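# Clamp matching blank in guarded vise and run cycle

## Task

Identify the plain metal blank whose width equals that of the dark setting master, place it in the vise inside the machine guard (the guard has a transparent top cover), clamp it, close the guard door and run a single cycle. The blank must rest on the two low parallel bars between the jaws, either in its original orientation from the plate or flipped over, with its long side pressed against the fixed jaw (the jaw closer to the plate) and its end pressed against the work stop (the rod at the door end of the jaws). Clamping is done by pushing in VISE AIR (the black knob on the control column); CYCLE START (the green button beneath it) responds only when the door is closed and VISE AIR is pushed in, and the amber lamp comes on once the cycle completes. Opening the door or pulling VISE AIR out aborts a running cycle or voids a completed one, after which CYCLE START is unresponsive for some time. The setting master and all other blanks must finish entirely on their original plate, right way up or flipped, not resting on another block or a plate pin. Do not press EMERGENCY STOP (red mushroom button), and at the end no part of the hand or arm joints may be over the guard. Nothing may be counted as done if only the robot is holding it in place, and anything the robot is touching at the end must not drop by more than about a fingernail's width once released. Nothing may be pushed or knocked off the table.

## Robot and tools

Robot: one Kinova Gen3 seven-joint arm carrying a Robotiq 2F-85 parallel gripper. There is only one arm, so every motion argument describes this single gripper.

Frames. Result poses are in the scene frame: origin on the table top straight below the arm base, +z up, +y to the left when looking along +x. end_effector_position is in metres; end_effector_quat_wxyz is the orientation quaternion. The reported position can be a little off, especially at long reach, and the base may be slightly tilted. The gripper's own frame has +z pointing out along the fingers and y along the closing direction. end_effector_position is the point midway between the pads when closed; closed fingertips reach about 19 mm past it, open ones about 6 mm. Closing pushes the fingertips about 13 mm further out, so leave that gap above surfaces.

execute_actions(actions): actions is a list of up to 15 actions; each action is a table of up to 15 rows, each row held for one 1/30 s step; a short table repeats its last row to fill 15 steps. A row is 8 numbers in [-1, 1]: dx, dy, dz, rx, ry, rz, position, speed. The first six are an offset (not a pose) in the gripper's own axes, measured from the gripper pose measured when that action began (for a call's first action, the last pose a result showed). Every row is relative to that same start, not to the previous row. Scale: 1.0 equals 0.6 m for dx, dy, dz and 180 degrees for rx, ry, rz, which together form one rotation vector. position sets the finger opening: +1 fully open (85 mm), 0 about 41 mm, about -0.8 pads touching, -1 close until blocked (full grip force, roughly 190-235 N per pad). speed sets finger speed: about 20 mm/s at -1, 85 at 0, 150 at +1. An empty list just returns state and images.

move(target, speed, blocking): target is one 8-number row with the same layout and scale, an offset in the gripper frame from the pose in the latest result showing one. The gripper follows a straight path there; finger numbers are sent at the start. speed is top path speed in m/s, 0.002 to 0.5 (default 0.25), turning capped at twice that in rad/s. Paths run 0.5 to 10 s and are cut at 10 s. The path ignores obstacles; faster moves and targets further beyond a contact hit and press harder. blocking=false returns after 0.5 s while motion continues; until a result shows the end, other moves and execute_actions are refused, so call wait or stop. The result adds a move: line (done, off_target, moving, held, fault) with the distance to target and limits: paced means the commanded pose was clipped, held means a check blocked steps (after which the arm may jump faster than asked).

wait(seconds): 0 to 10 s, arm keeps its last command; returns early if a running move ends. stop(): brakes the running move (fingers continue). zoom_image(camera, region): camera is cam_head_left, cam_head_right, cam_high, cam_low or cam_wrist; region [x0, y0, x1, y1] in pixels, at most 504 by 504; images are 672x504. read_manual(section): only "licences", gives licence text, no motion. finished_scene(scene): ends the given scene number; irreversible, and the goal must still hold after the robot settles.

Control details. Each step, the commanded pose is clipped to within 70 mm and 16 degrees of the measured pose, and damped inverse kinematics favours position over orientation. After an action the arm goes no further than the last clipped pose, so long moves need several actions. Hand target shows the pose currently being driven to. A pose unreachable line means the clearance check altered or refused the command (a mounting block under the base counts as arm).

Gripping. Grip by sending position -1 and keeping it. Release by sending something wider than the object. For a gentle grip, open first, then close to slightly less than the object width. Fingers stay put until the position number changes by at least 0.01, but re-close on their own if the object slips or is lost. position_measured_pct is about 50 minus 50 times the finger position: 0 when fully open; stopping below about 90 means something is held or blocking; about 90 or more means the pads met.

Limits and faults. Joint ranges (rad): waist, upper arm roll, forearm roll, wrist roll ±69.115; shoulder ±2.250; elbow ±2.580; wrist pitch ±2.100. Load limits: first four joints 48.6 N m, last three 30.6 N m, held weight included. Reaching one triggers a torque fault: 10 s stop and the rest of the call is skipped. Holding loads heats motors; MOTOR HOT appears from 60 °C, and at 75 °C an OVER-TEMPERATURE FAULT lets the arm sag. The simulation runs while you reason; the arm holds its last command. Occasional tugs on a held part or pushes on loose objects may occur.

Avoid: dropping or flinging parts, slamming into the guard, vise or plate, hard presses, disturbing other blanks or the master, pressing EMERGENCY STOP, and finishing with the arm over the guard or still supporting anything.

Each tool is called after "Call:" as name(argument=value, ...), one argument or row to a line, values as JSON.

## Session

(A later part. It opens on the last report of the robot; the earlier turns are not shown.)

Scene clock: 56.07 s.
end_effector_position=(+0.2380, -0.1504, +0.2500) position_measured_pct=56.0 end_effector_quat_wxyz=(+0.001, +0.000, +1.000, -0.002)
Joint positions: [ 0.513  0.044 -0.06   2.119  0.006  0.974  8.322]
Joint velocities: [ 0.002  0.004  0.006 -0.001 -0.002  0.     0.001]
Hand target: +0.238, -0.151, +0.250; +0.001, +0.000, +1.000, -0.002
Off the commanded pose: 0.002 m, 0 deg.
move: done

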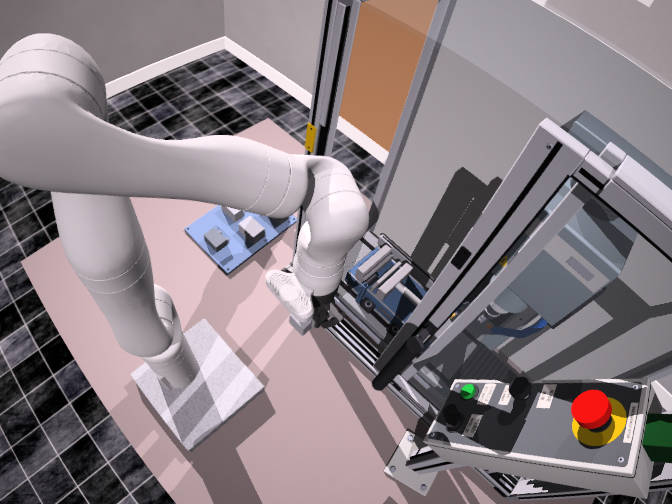

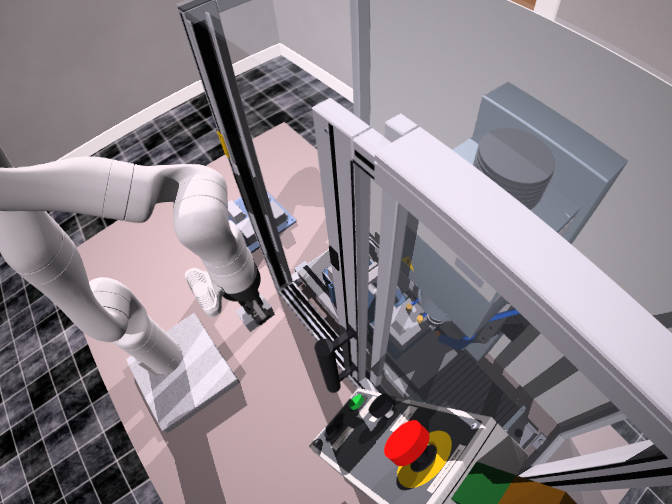

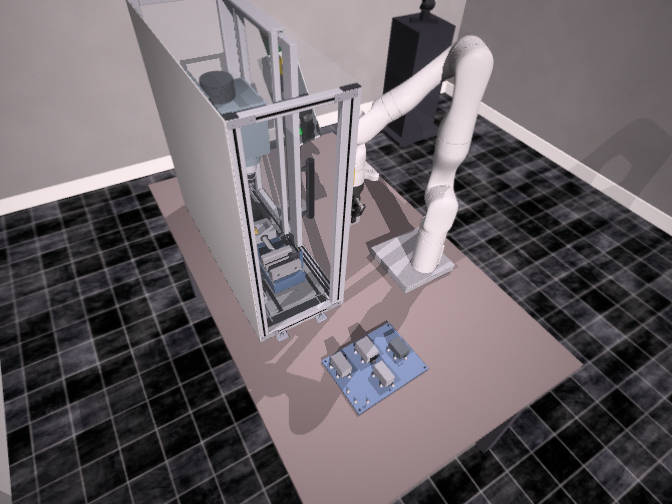

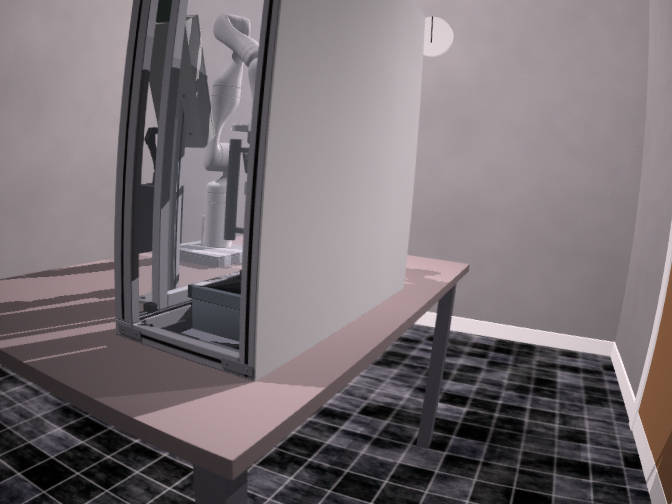

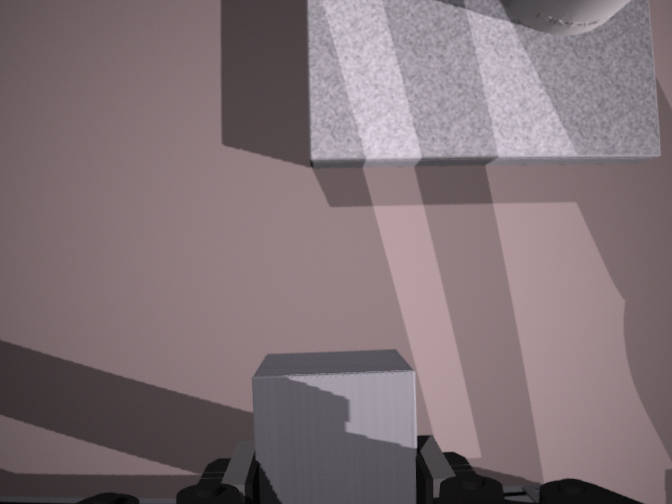

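Call:
move(
  target=[-0.4167, -0.021, 0.058, 0, 0, 0, -1, 0],
  speed=0.18,
)

Scene clock: 58.03 s.
end_effector_position=(+0.4882, -0.1643, +0.2163) position_measured_pct=56.0 end_effector_quat_wxyz=(+0.002, +0.001, +1.000, -0.001)
Joint positions: [ 0.317  0.583 -0.097  1.449  0.061  1.107  8.079]
Joint velocities: [-0.002  0.01  -0.001 -0.002  0.001  0.001 -0.   ]
Hand target: +0.488, -0.164, +0.216; +0.001, +0.001, +1.000, -0.001
Off the commanded pose: 0.001 m, 0 deg.
move: done

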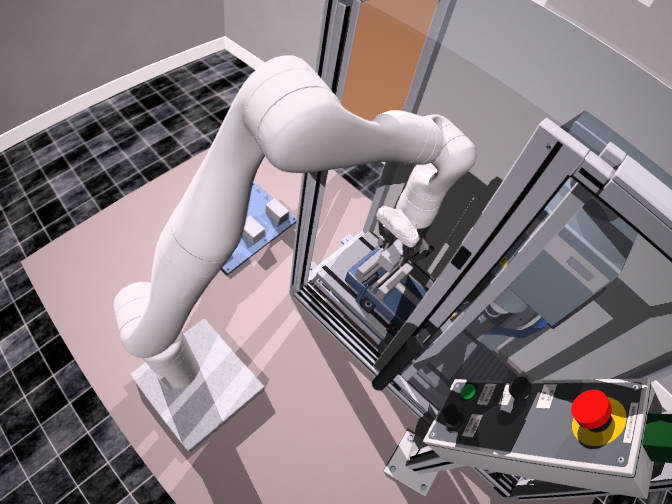

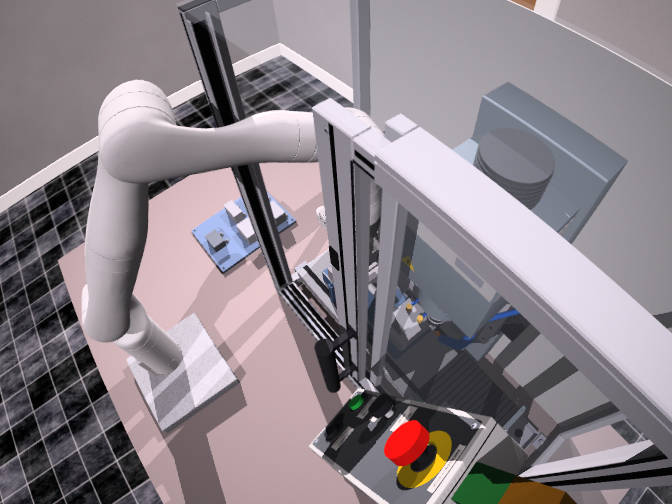

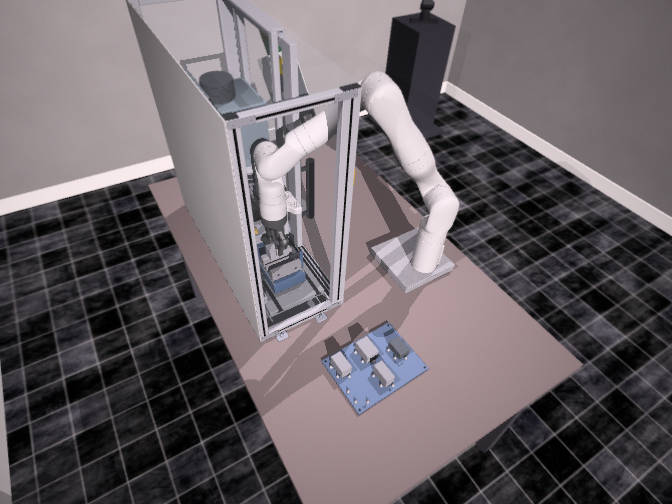

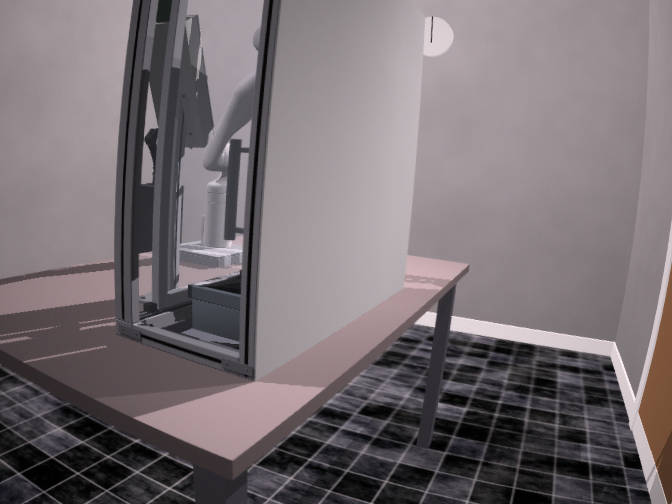

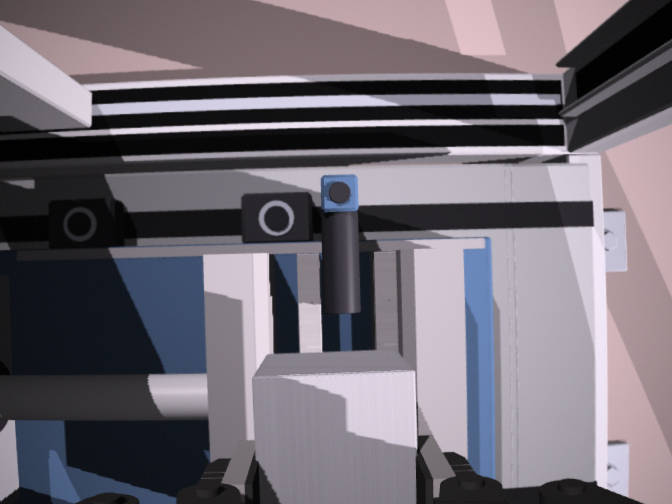

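Call:
move(
  target=[0, 0.0025, 0.047, 0, 0, 0, -1, 0],
  speed=0.05,
)

Scene clock: 58.97 s.
end_effector_position=(+0.4883, -0.1628, +0.1882) position_measured_pct=56.0 end_effector_quat_wxyz=(+0.002, +0.001, +1.000, -0.001)
Joint positions: [ 0.314  0.614 -0.096  1.493  0.066  1.032  8.072]
Joint velocities: [-0.001  0.001  0.     0.    -0.001 -0.    -0.   ]
Hand target: +0.488, -0.163, +0.188; +0.002, +0.001, +1.000, -0.001
Off the commanded pose: 0.000 m, 0 deg.
move: done

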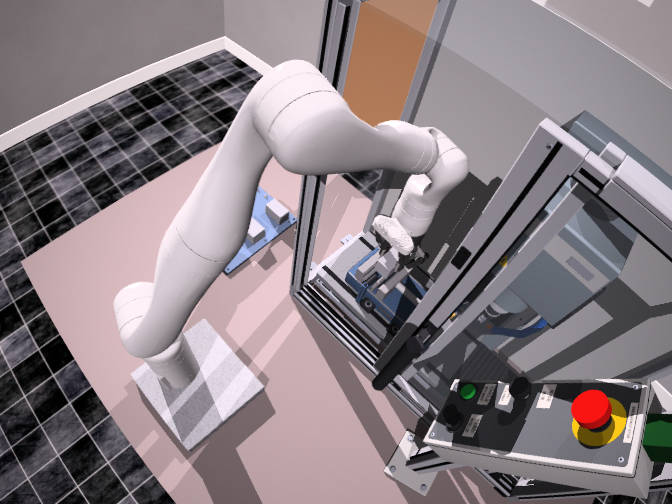

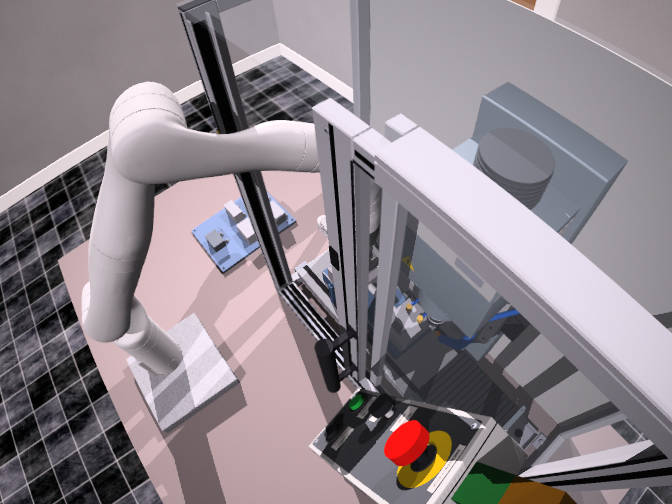

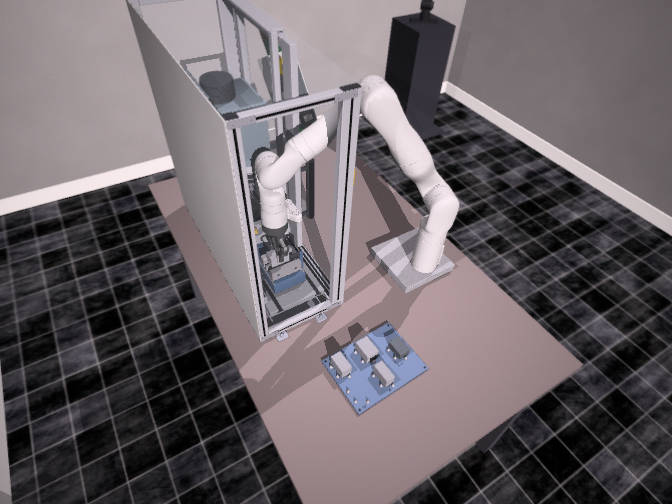

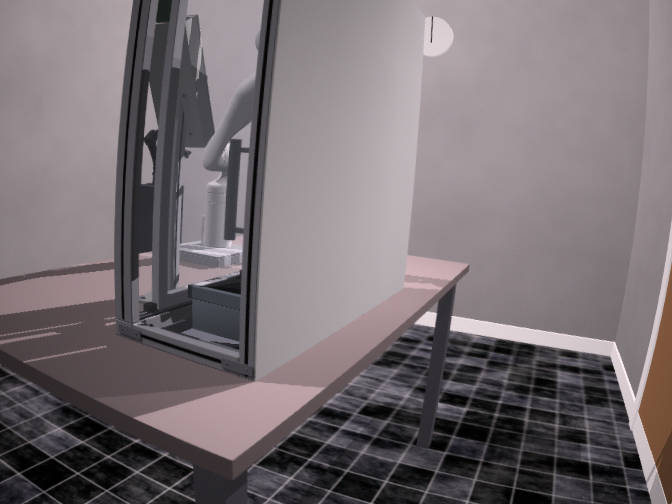

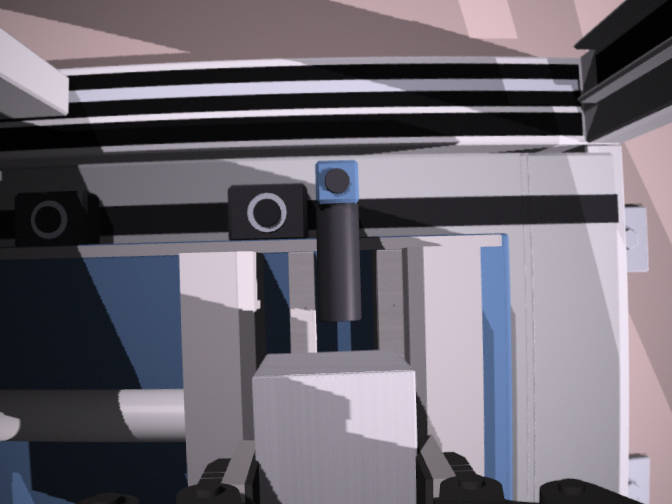

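Call:
move(
  target=[0.006, 0.002, 0.027, 0, 0, 0, -1, 0],
  speed=0.02,
)

Call:
zoom_image(
  camera="cam_head_left",
  region=[330, 220, 450, 330],
)

Scene clock: 60.17 s.
end_effector_position=(+0.4854, -0.1625, +0.1741) position_measured_pct=56.0 end_effector_quat_wxyz=(+0.004, +0.001, +1.000, -0.002)
Joint positions: [ 0.314  0.624 -0.096  1.527  0.07   0.984  8.069]
Joint velocities: [ 0.001 -0.001  0.     0.001  0.001 -0.001 -0.   ]
Hand target: +0.485, -0.162, +0.172; +0.002, +0.000, +1.000, -0.001
Off the commanded pose: 0.002 m, 0 deg.
move: done

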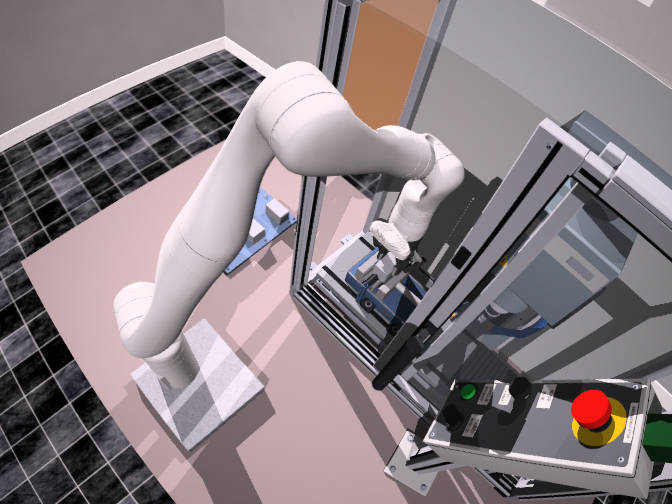

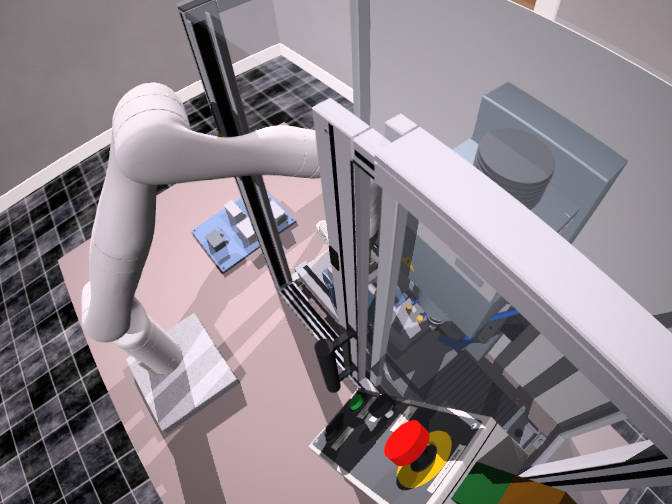

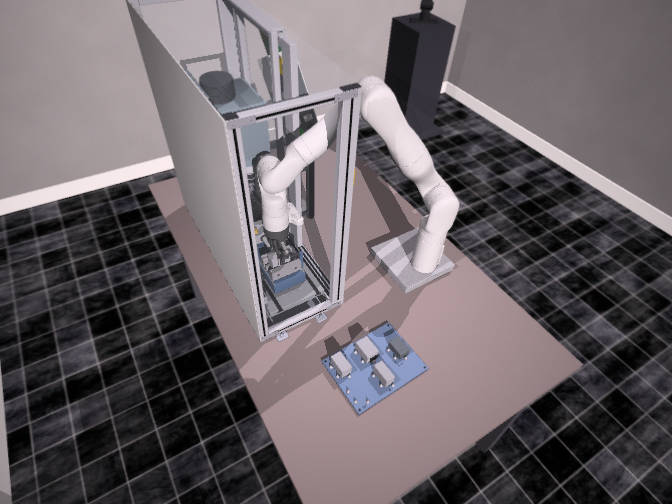

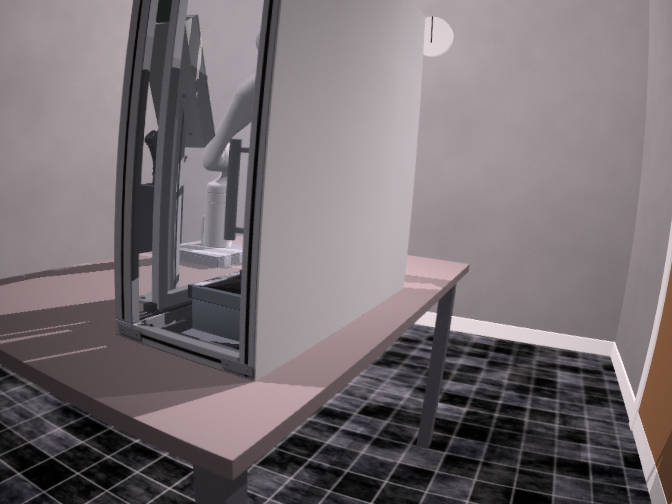

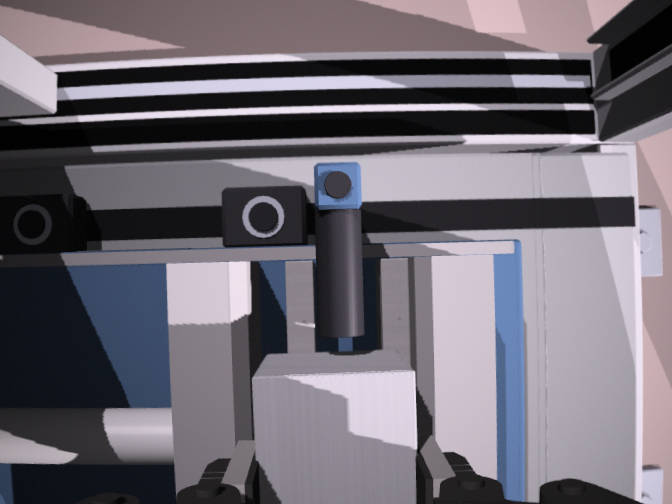

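Region (330, 220, 450, 330) of cam_head_left's 672x504 image, scaled by 4.200, with more detail than that image has; it fills the top 462 rows of this view, and the rest is white.

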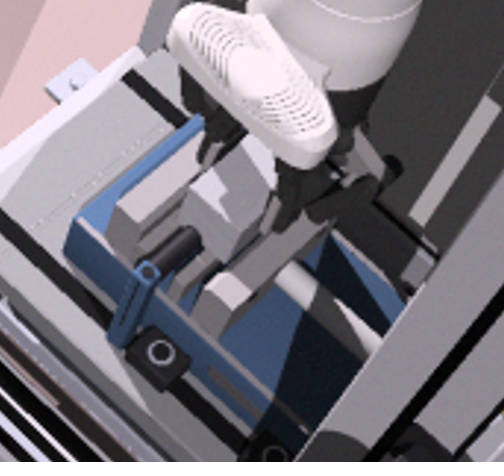

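Call:
move(
  target=[0.0135, 0.0075, -0.0008, 0, 0, 0, -1, 0],
  speed=0.01,
)

Call:
zoom_image(
  camera="cam_wrist",
  region=[200, 250, 480, 504],
)

Scene clock: 61.63 s.
end_effector_position=(+0.4792, -0.1587, +0.1758) position_measured_pct=56.0 end_effector_quat_wxyz=(+0.006, +0.001, +1.000, -0.003)
Joint positions: [ 0.312  0.604 -0.097  1.559  0.07   0.966  8.064]
Joint velocities: [ 0.001 -0.001  0.    -0.     0.    -0.001 -0.   ]
Hand target: +0.477, -0.158, +0.174; +0.004, +0.001, +1.000, -0.002
Off the commanded pose: 0.002 m, 0 deg.
move: done

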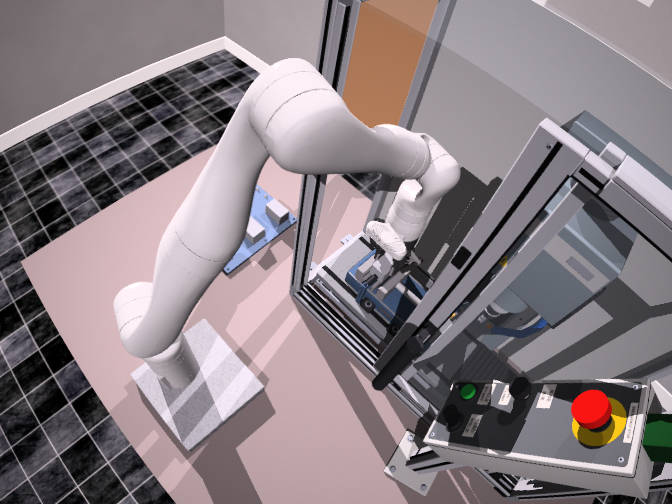

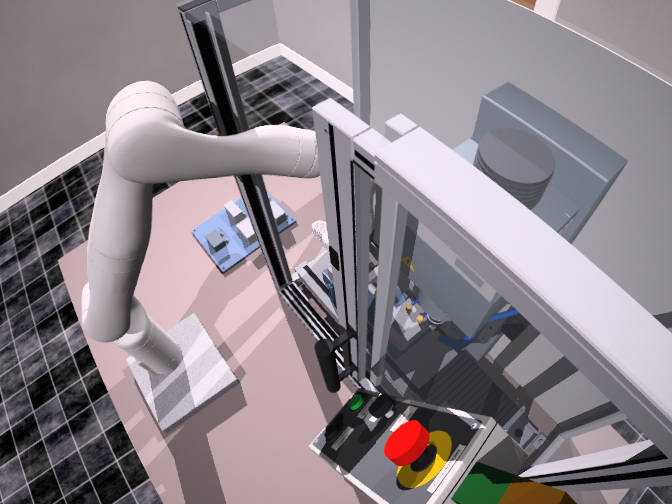

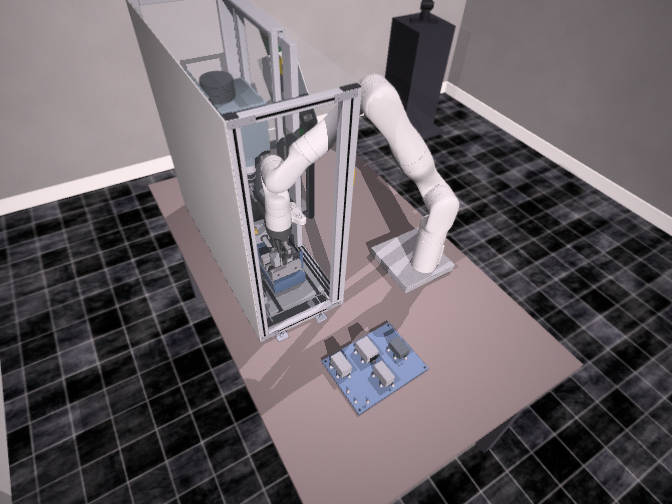

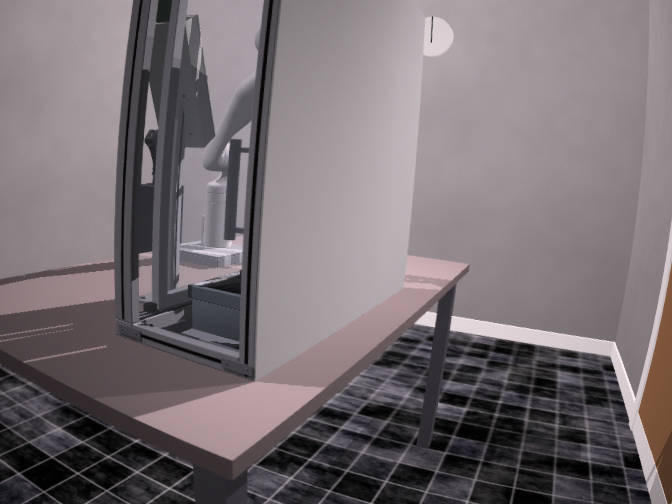

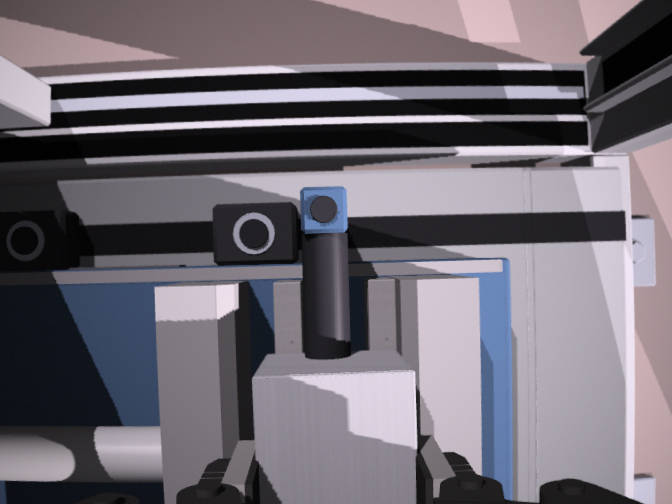

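Region (200, 250, 480, 504) of cam_wrist's 672x504 image, scaled by 1.800; it fills the top 457 rows of this view, and the rest is white.

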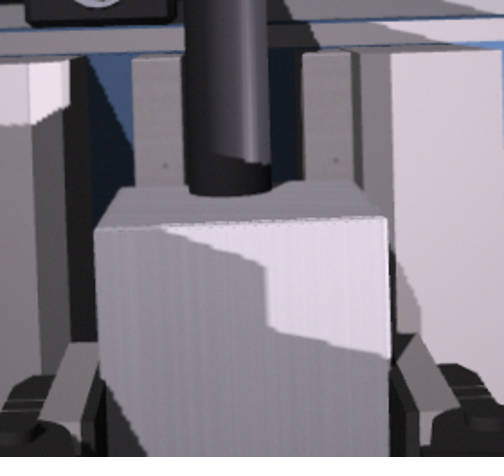

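Call:
execute_actions(
  actions=[],
)

Scene clock: 63.00 s.
end_effector_position=(+0.4792, -0.1587, +0.1758) position_measured_pct=56.0 end_effector_quat_wxyz=(+0.006, +0.001, +1.000, -0.003)
Joint positions: [ 0.312  0.604 -0.097  1.559  0.07   0.966  8.063]
Joint velocities: [ 0.001  0.    -0.001  0.    -0.001  0.    -0.   ]
Hand target: +0.477, -0.158, +0.174; +0.004, +0.001, +1.000, -0.002
Off the commanded pose: 0.002 m, 0 deg.

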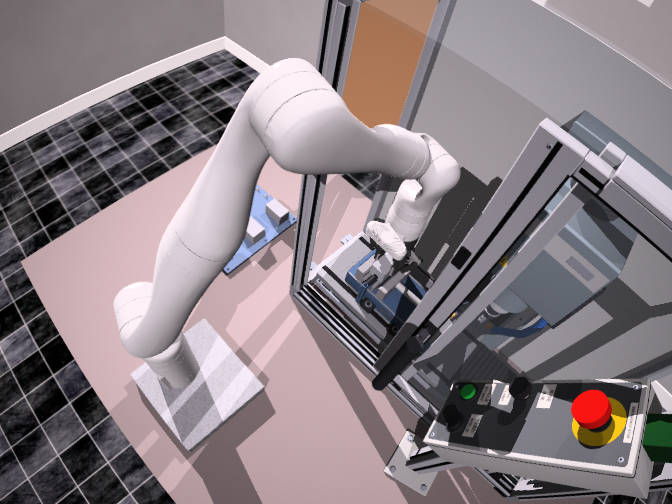

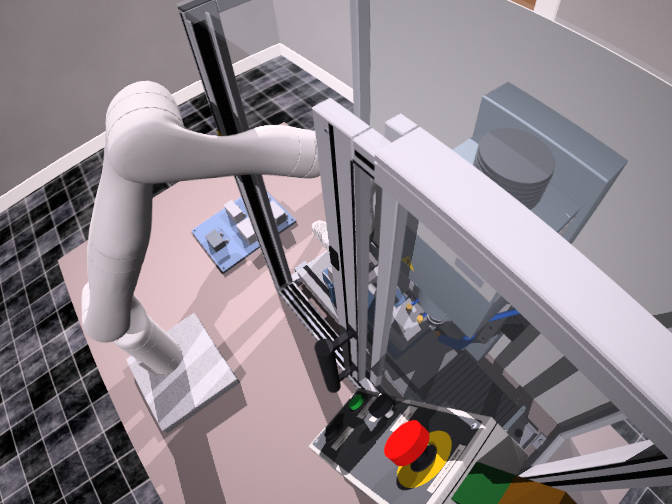

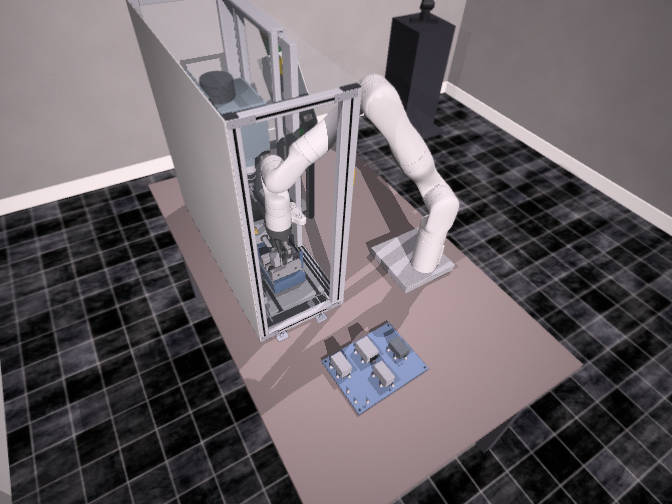

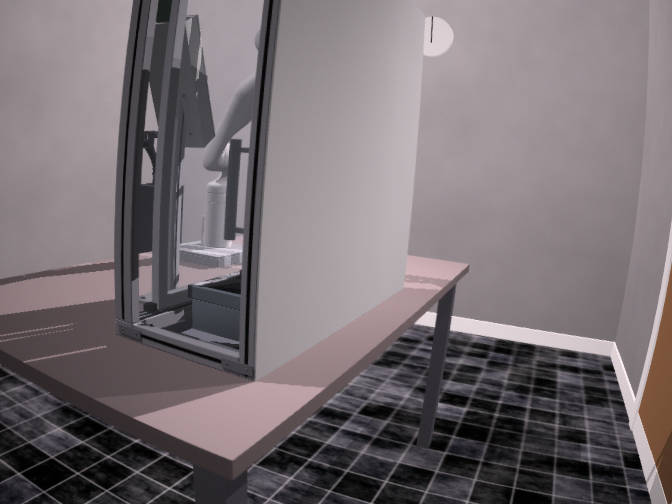

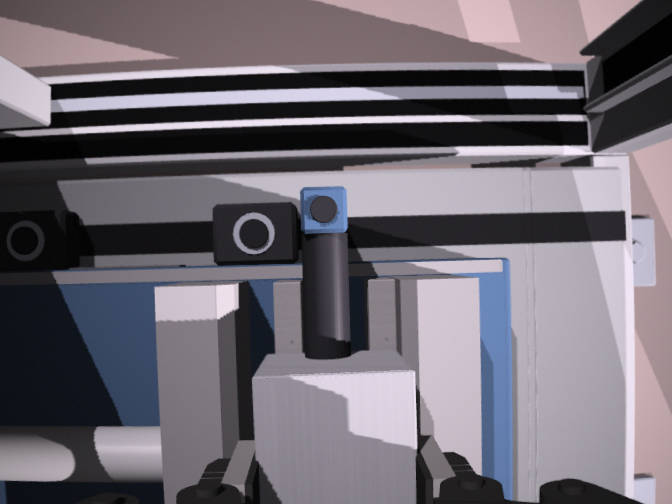

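Call:
move(
  target=[-0.0005, 0.0005, 0.005, 0, 0, 0, -1, 0],
  speed=0.01,
)

Scene clock: 63.83 s.
end_effector_position=(+0.4803, -0.1589, +0.1757) position_measured_pct=56.0 end_effector_quat_wxyz=(+0.009, +0.001, +1.000, -0.004)
Joint positions: [ 0.312  0.604 -0.097  1.56   0.07   0.961  8.062]
Joint velocities: [-0.001 -0.001  0.     0.     0.001 -0.    -0.   ]
Hand target: +0.480, -0.158, +0.173; +0.006, +0.001, +1.000, -0.003
Off the commanded pose: 0.003 m, 0 deg.
move: done

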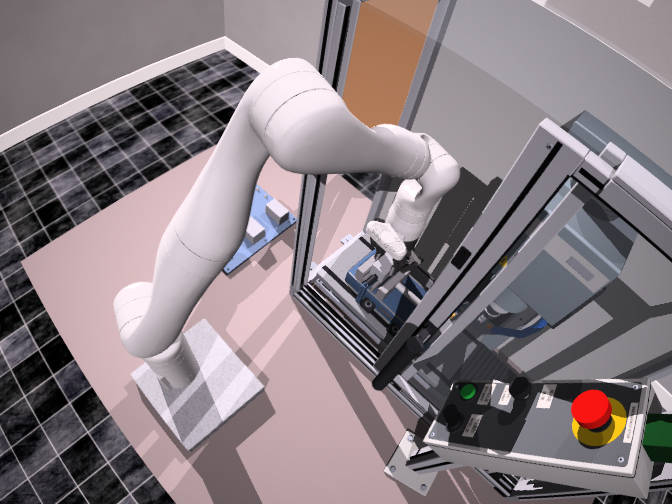

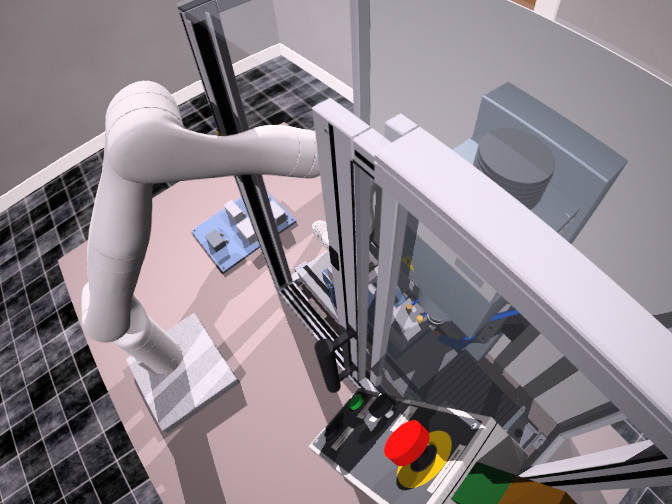

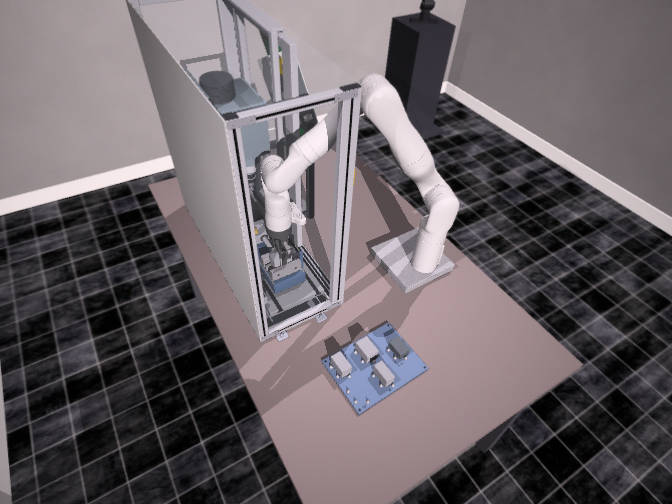

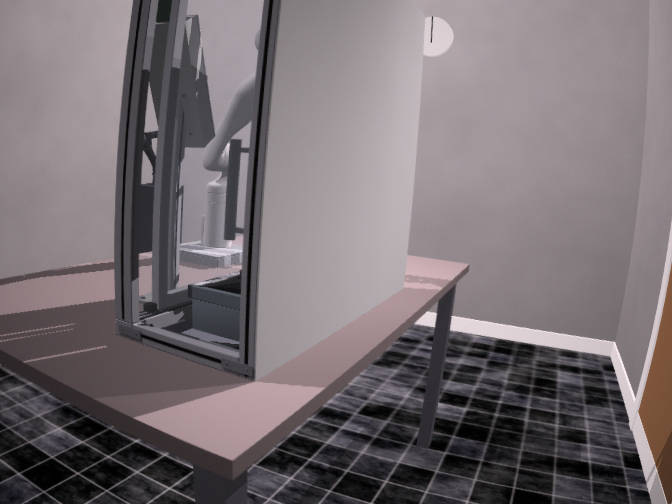

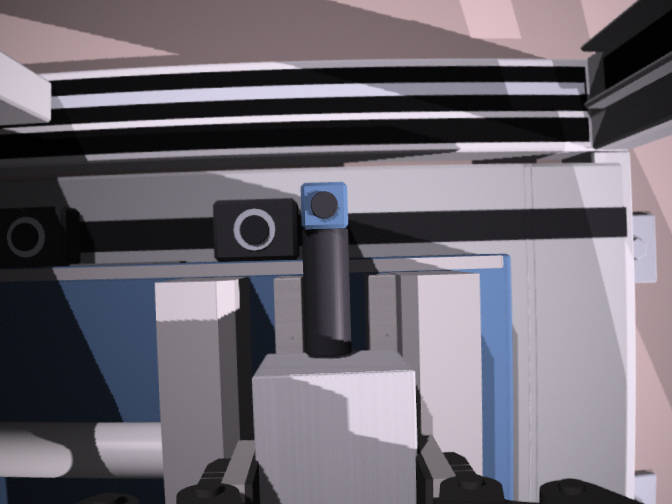

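Call:
move(
  target=[0.004, 0.001, -0.0005, 0, 0, 0, -1, 0],
  speed=0.008,
)

Call:
move(
  target=[0.0, 0.0, 0.0, 0, 0, 0, 0.1, -0.6],
  speed=0.01,
)

Scene clock: 64.83 s.
end_effector_position=(+0.4791, -0.1587, +0.1763) position_measured_pct=56.0 end_effector_quat_wxyz=(+0.010, +0.001, +1.000, -0.004)
Joint positions: [ 0.312  0.598 -0.097  1.568  0.071  0.955  8.062]
Joint velocities: [-0.    -0.     0.    -0.    -0.001 -0.    -0.   ]
Hand target: +0.478, -0.158, +0.176; +0.009, +0.001, +1.000, -0.004
Off the commanded pose: 0.001 m, 0 deg.
move: done

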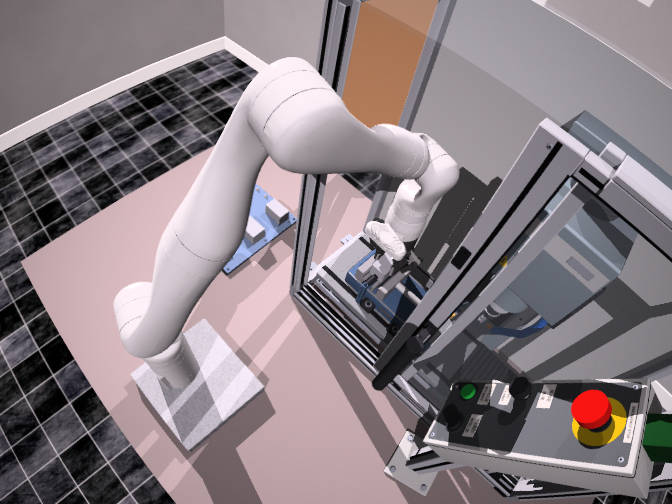

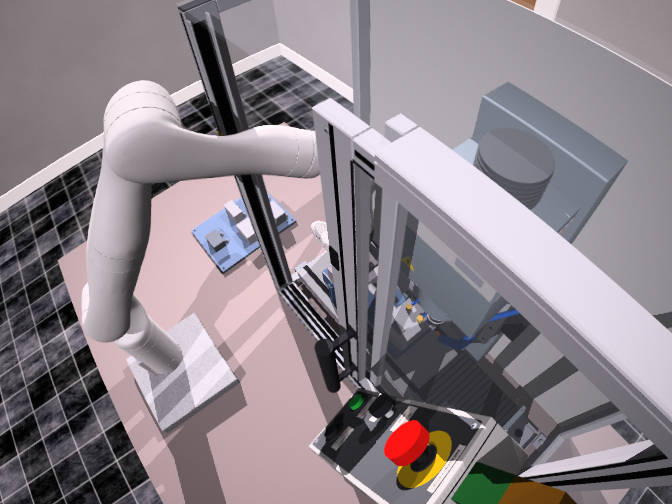

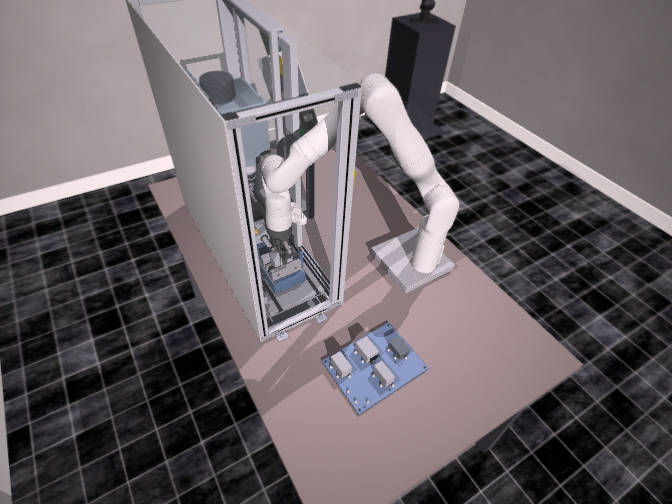

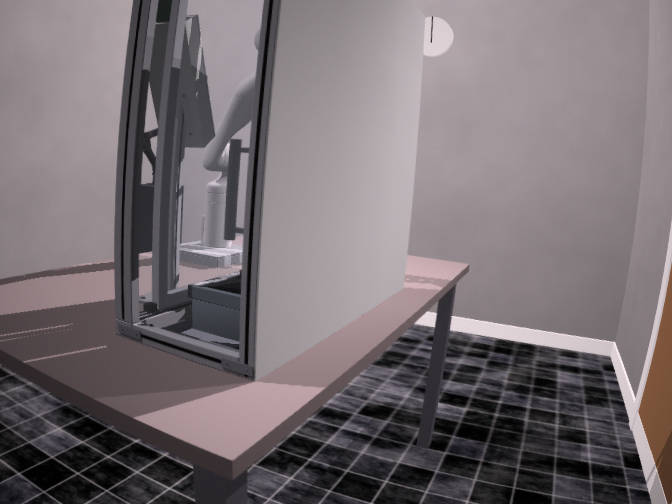

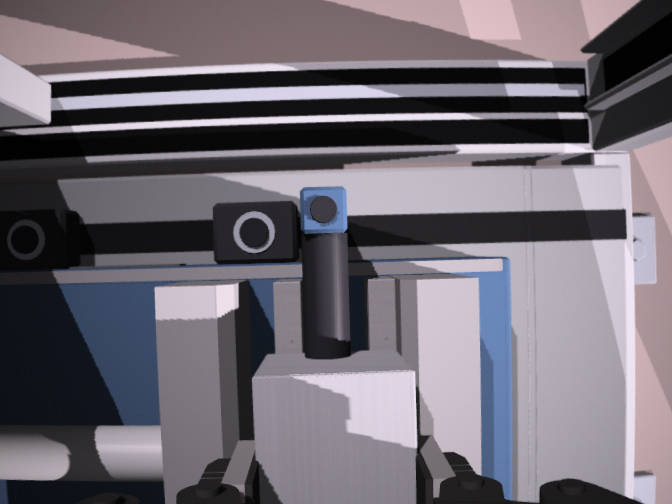

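Scene clock: 65.40 s.
end_effector_position=(+0.4791, -0.1587, +0.1763) position_measured_pct=45.2 end_effector_quat_wxyz=(+0.010, +0.001, +1.000, -0.004)
Joint positions: [ 0.312  0.598 -0.097  1.568  0.071  0.955  8.062]
Joint velocities: [ 0.     0.     0.    -0.     0.001 -0.    -0.   ]
Hand target: +0.479, -0.159, +0.176; +0.010, +0.001, +1.000, -0.004
Off the commanded pose: 0.000 m, 0 deg.
move: done

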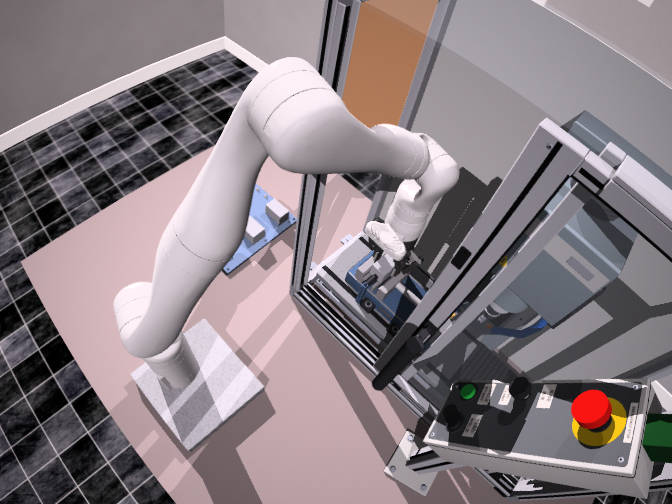

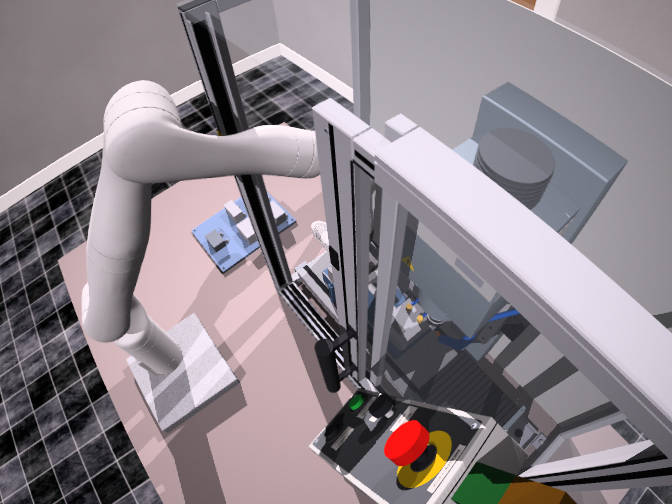

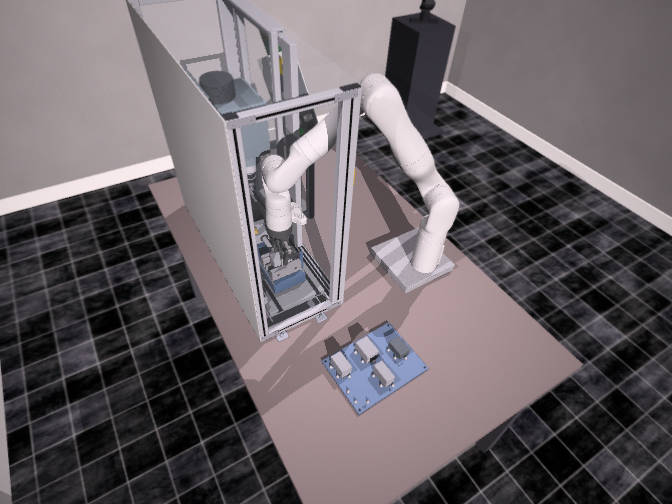

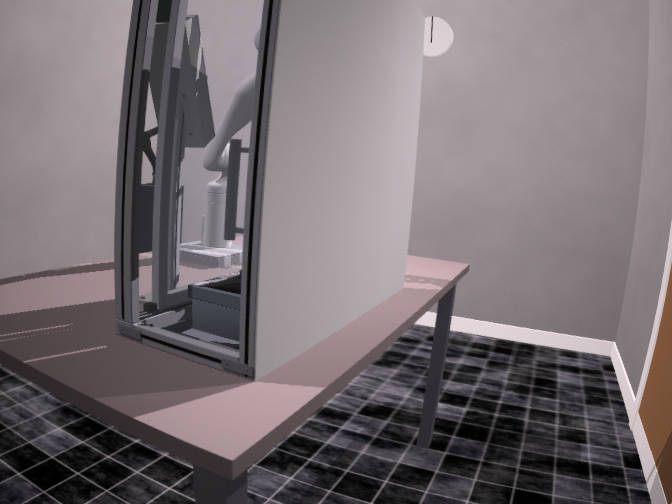

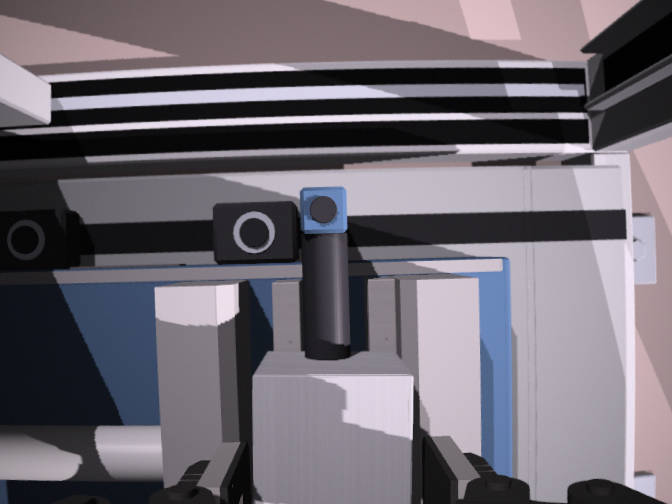

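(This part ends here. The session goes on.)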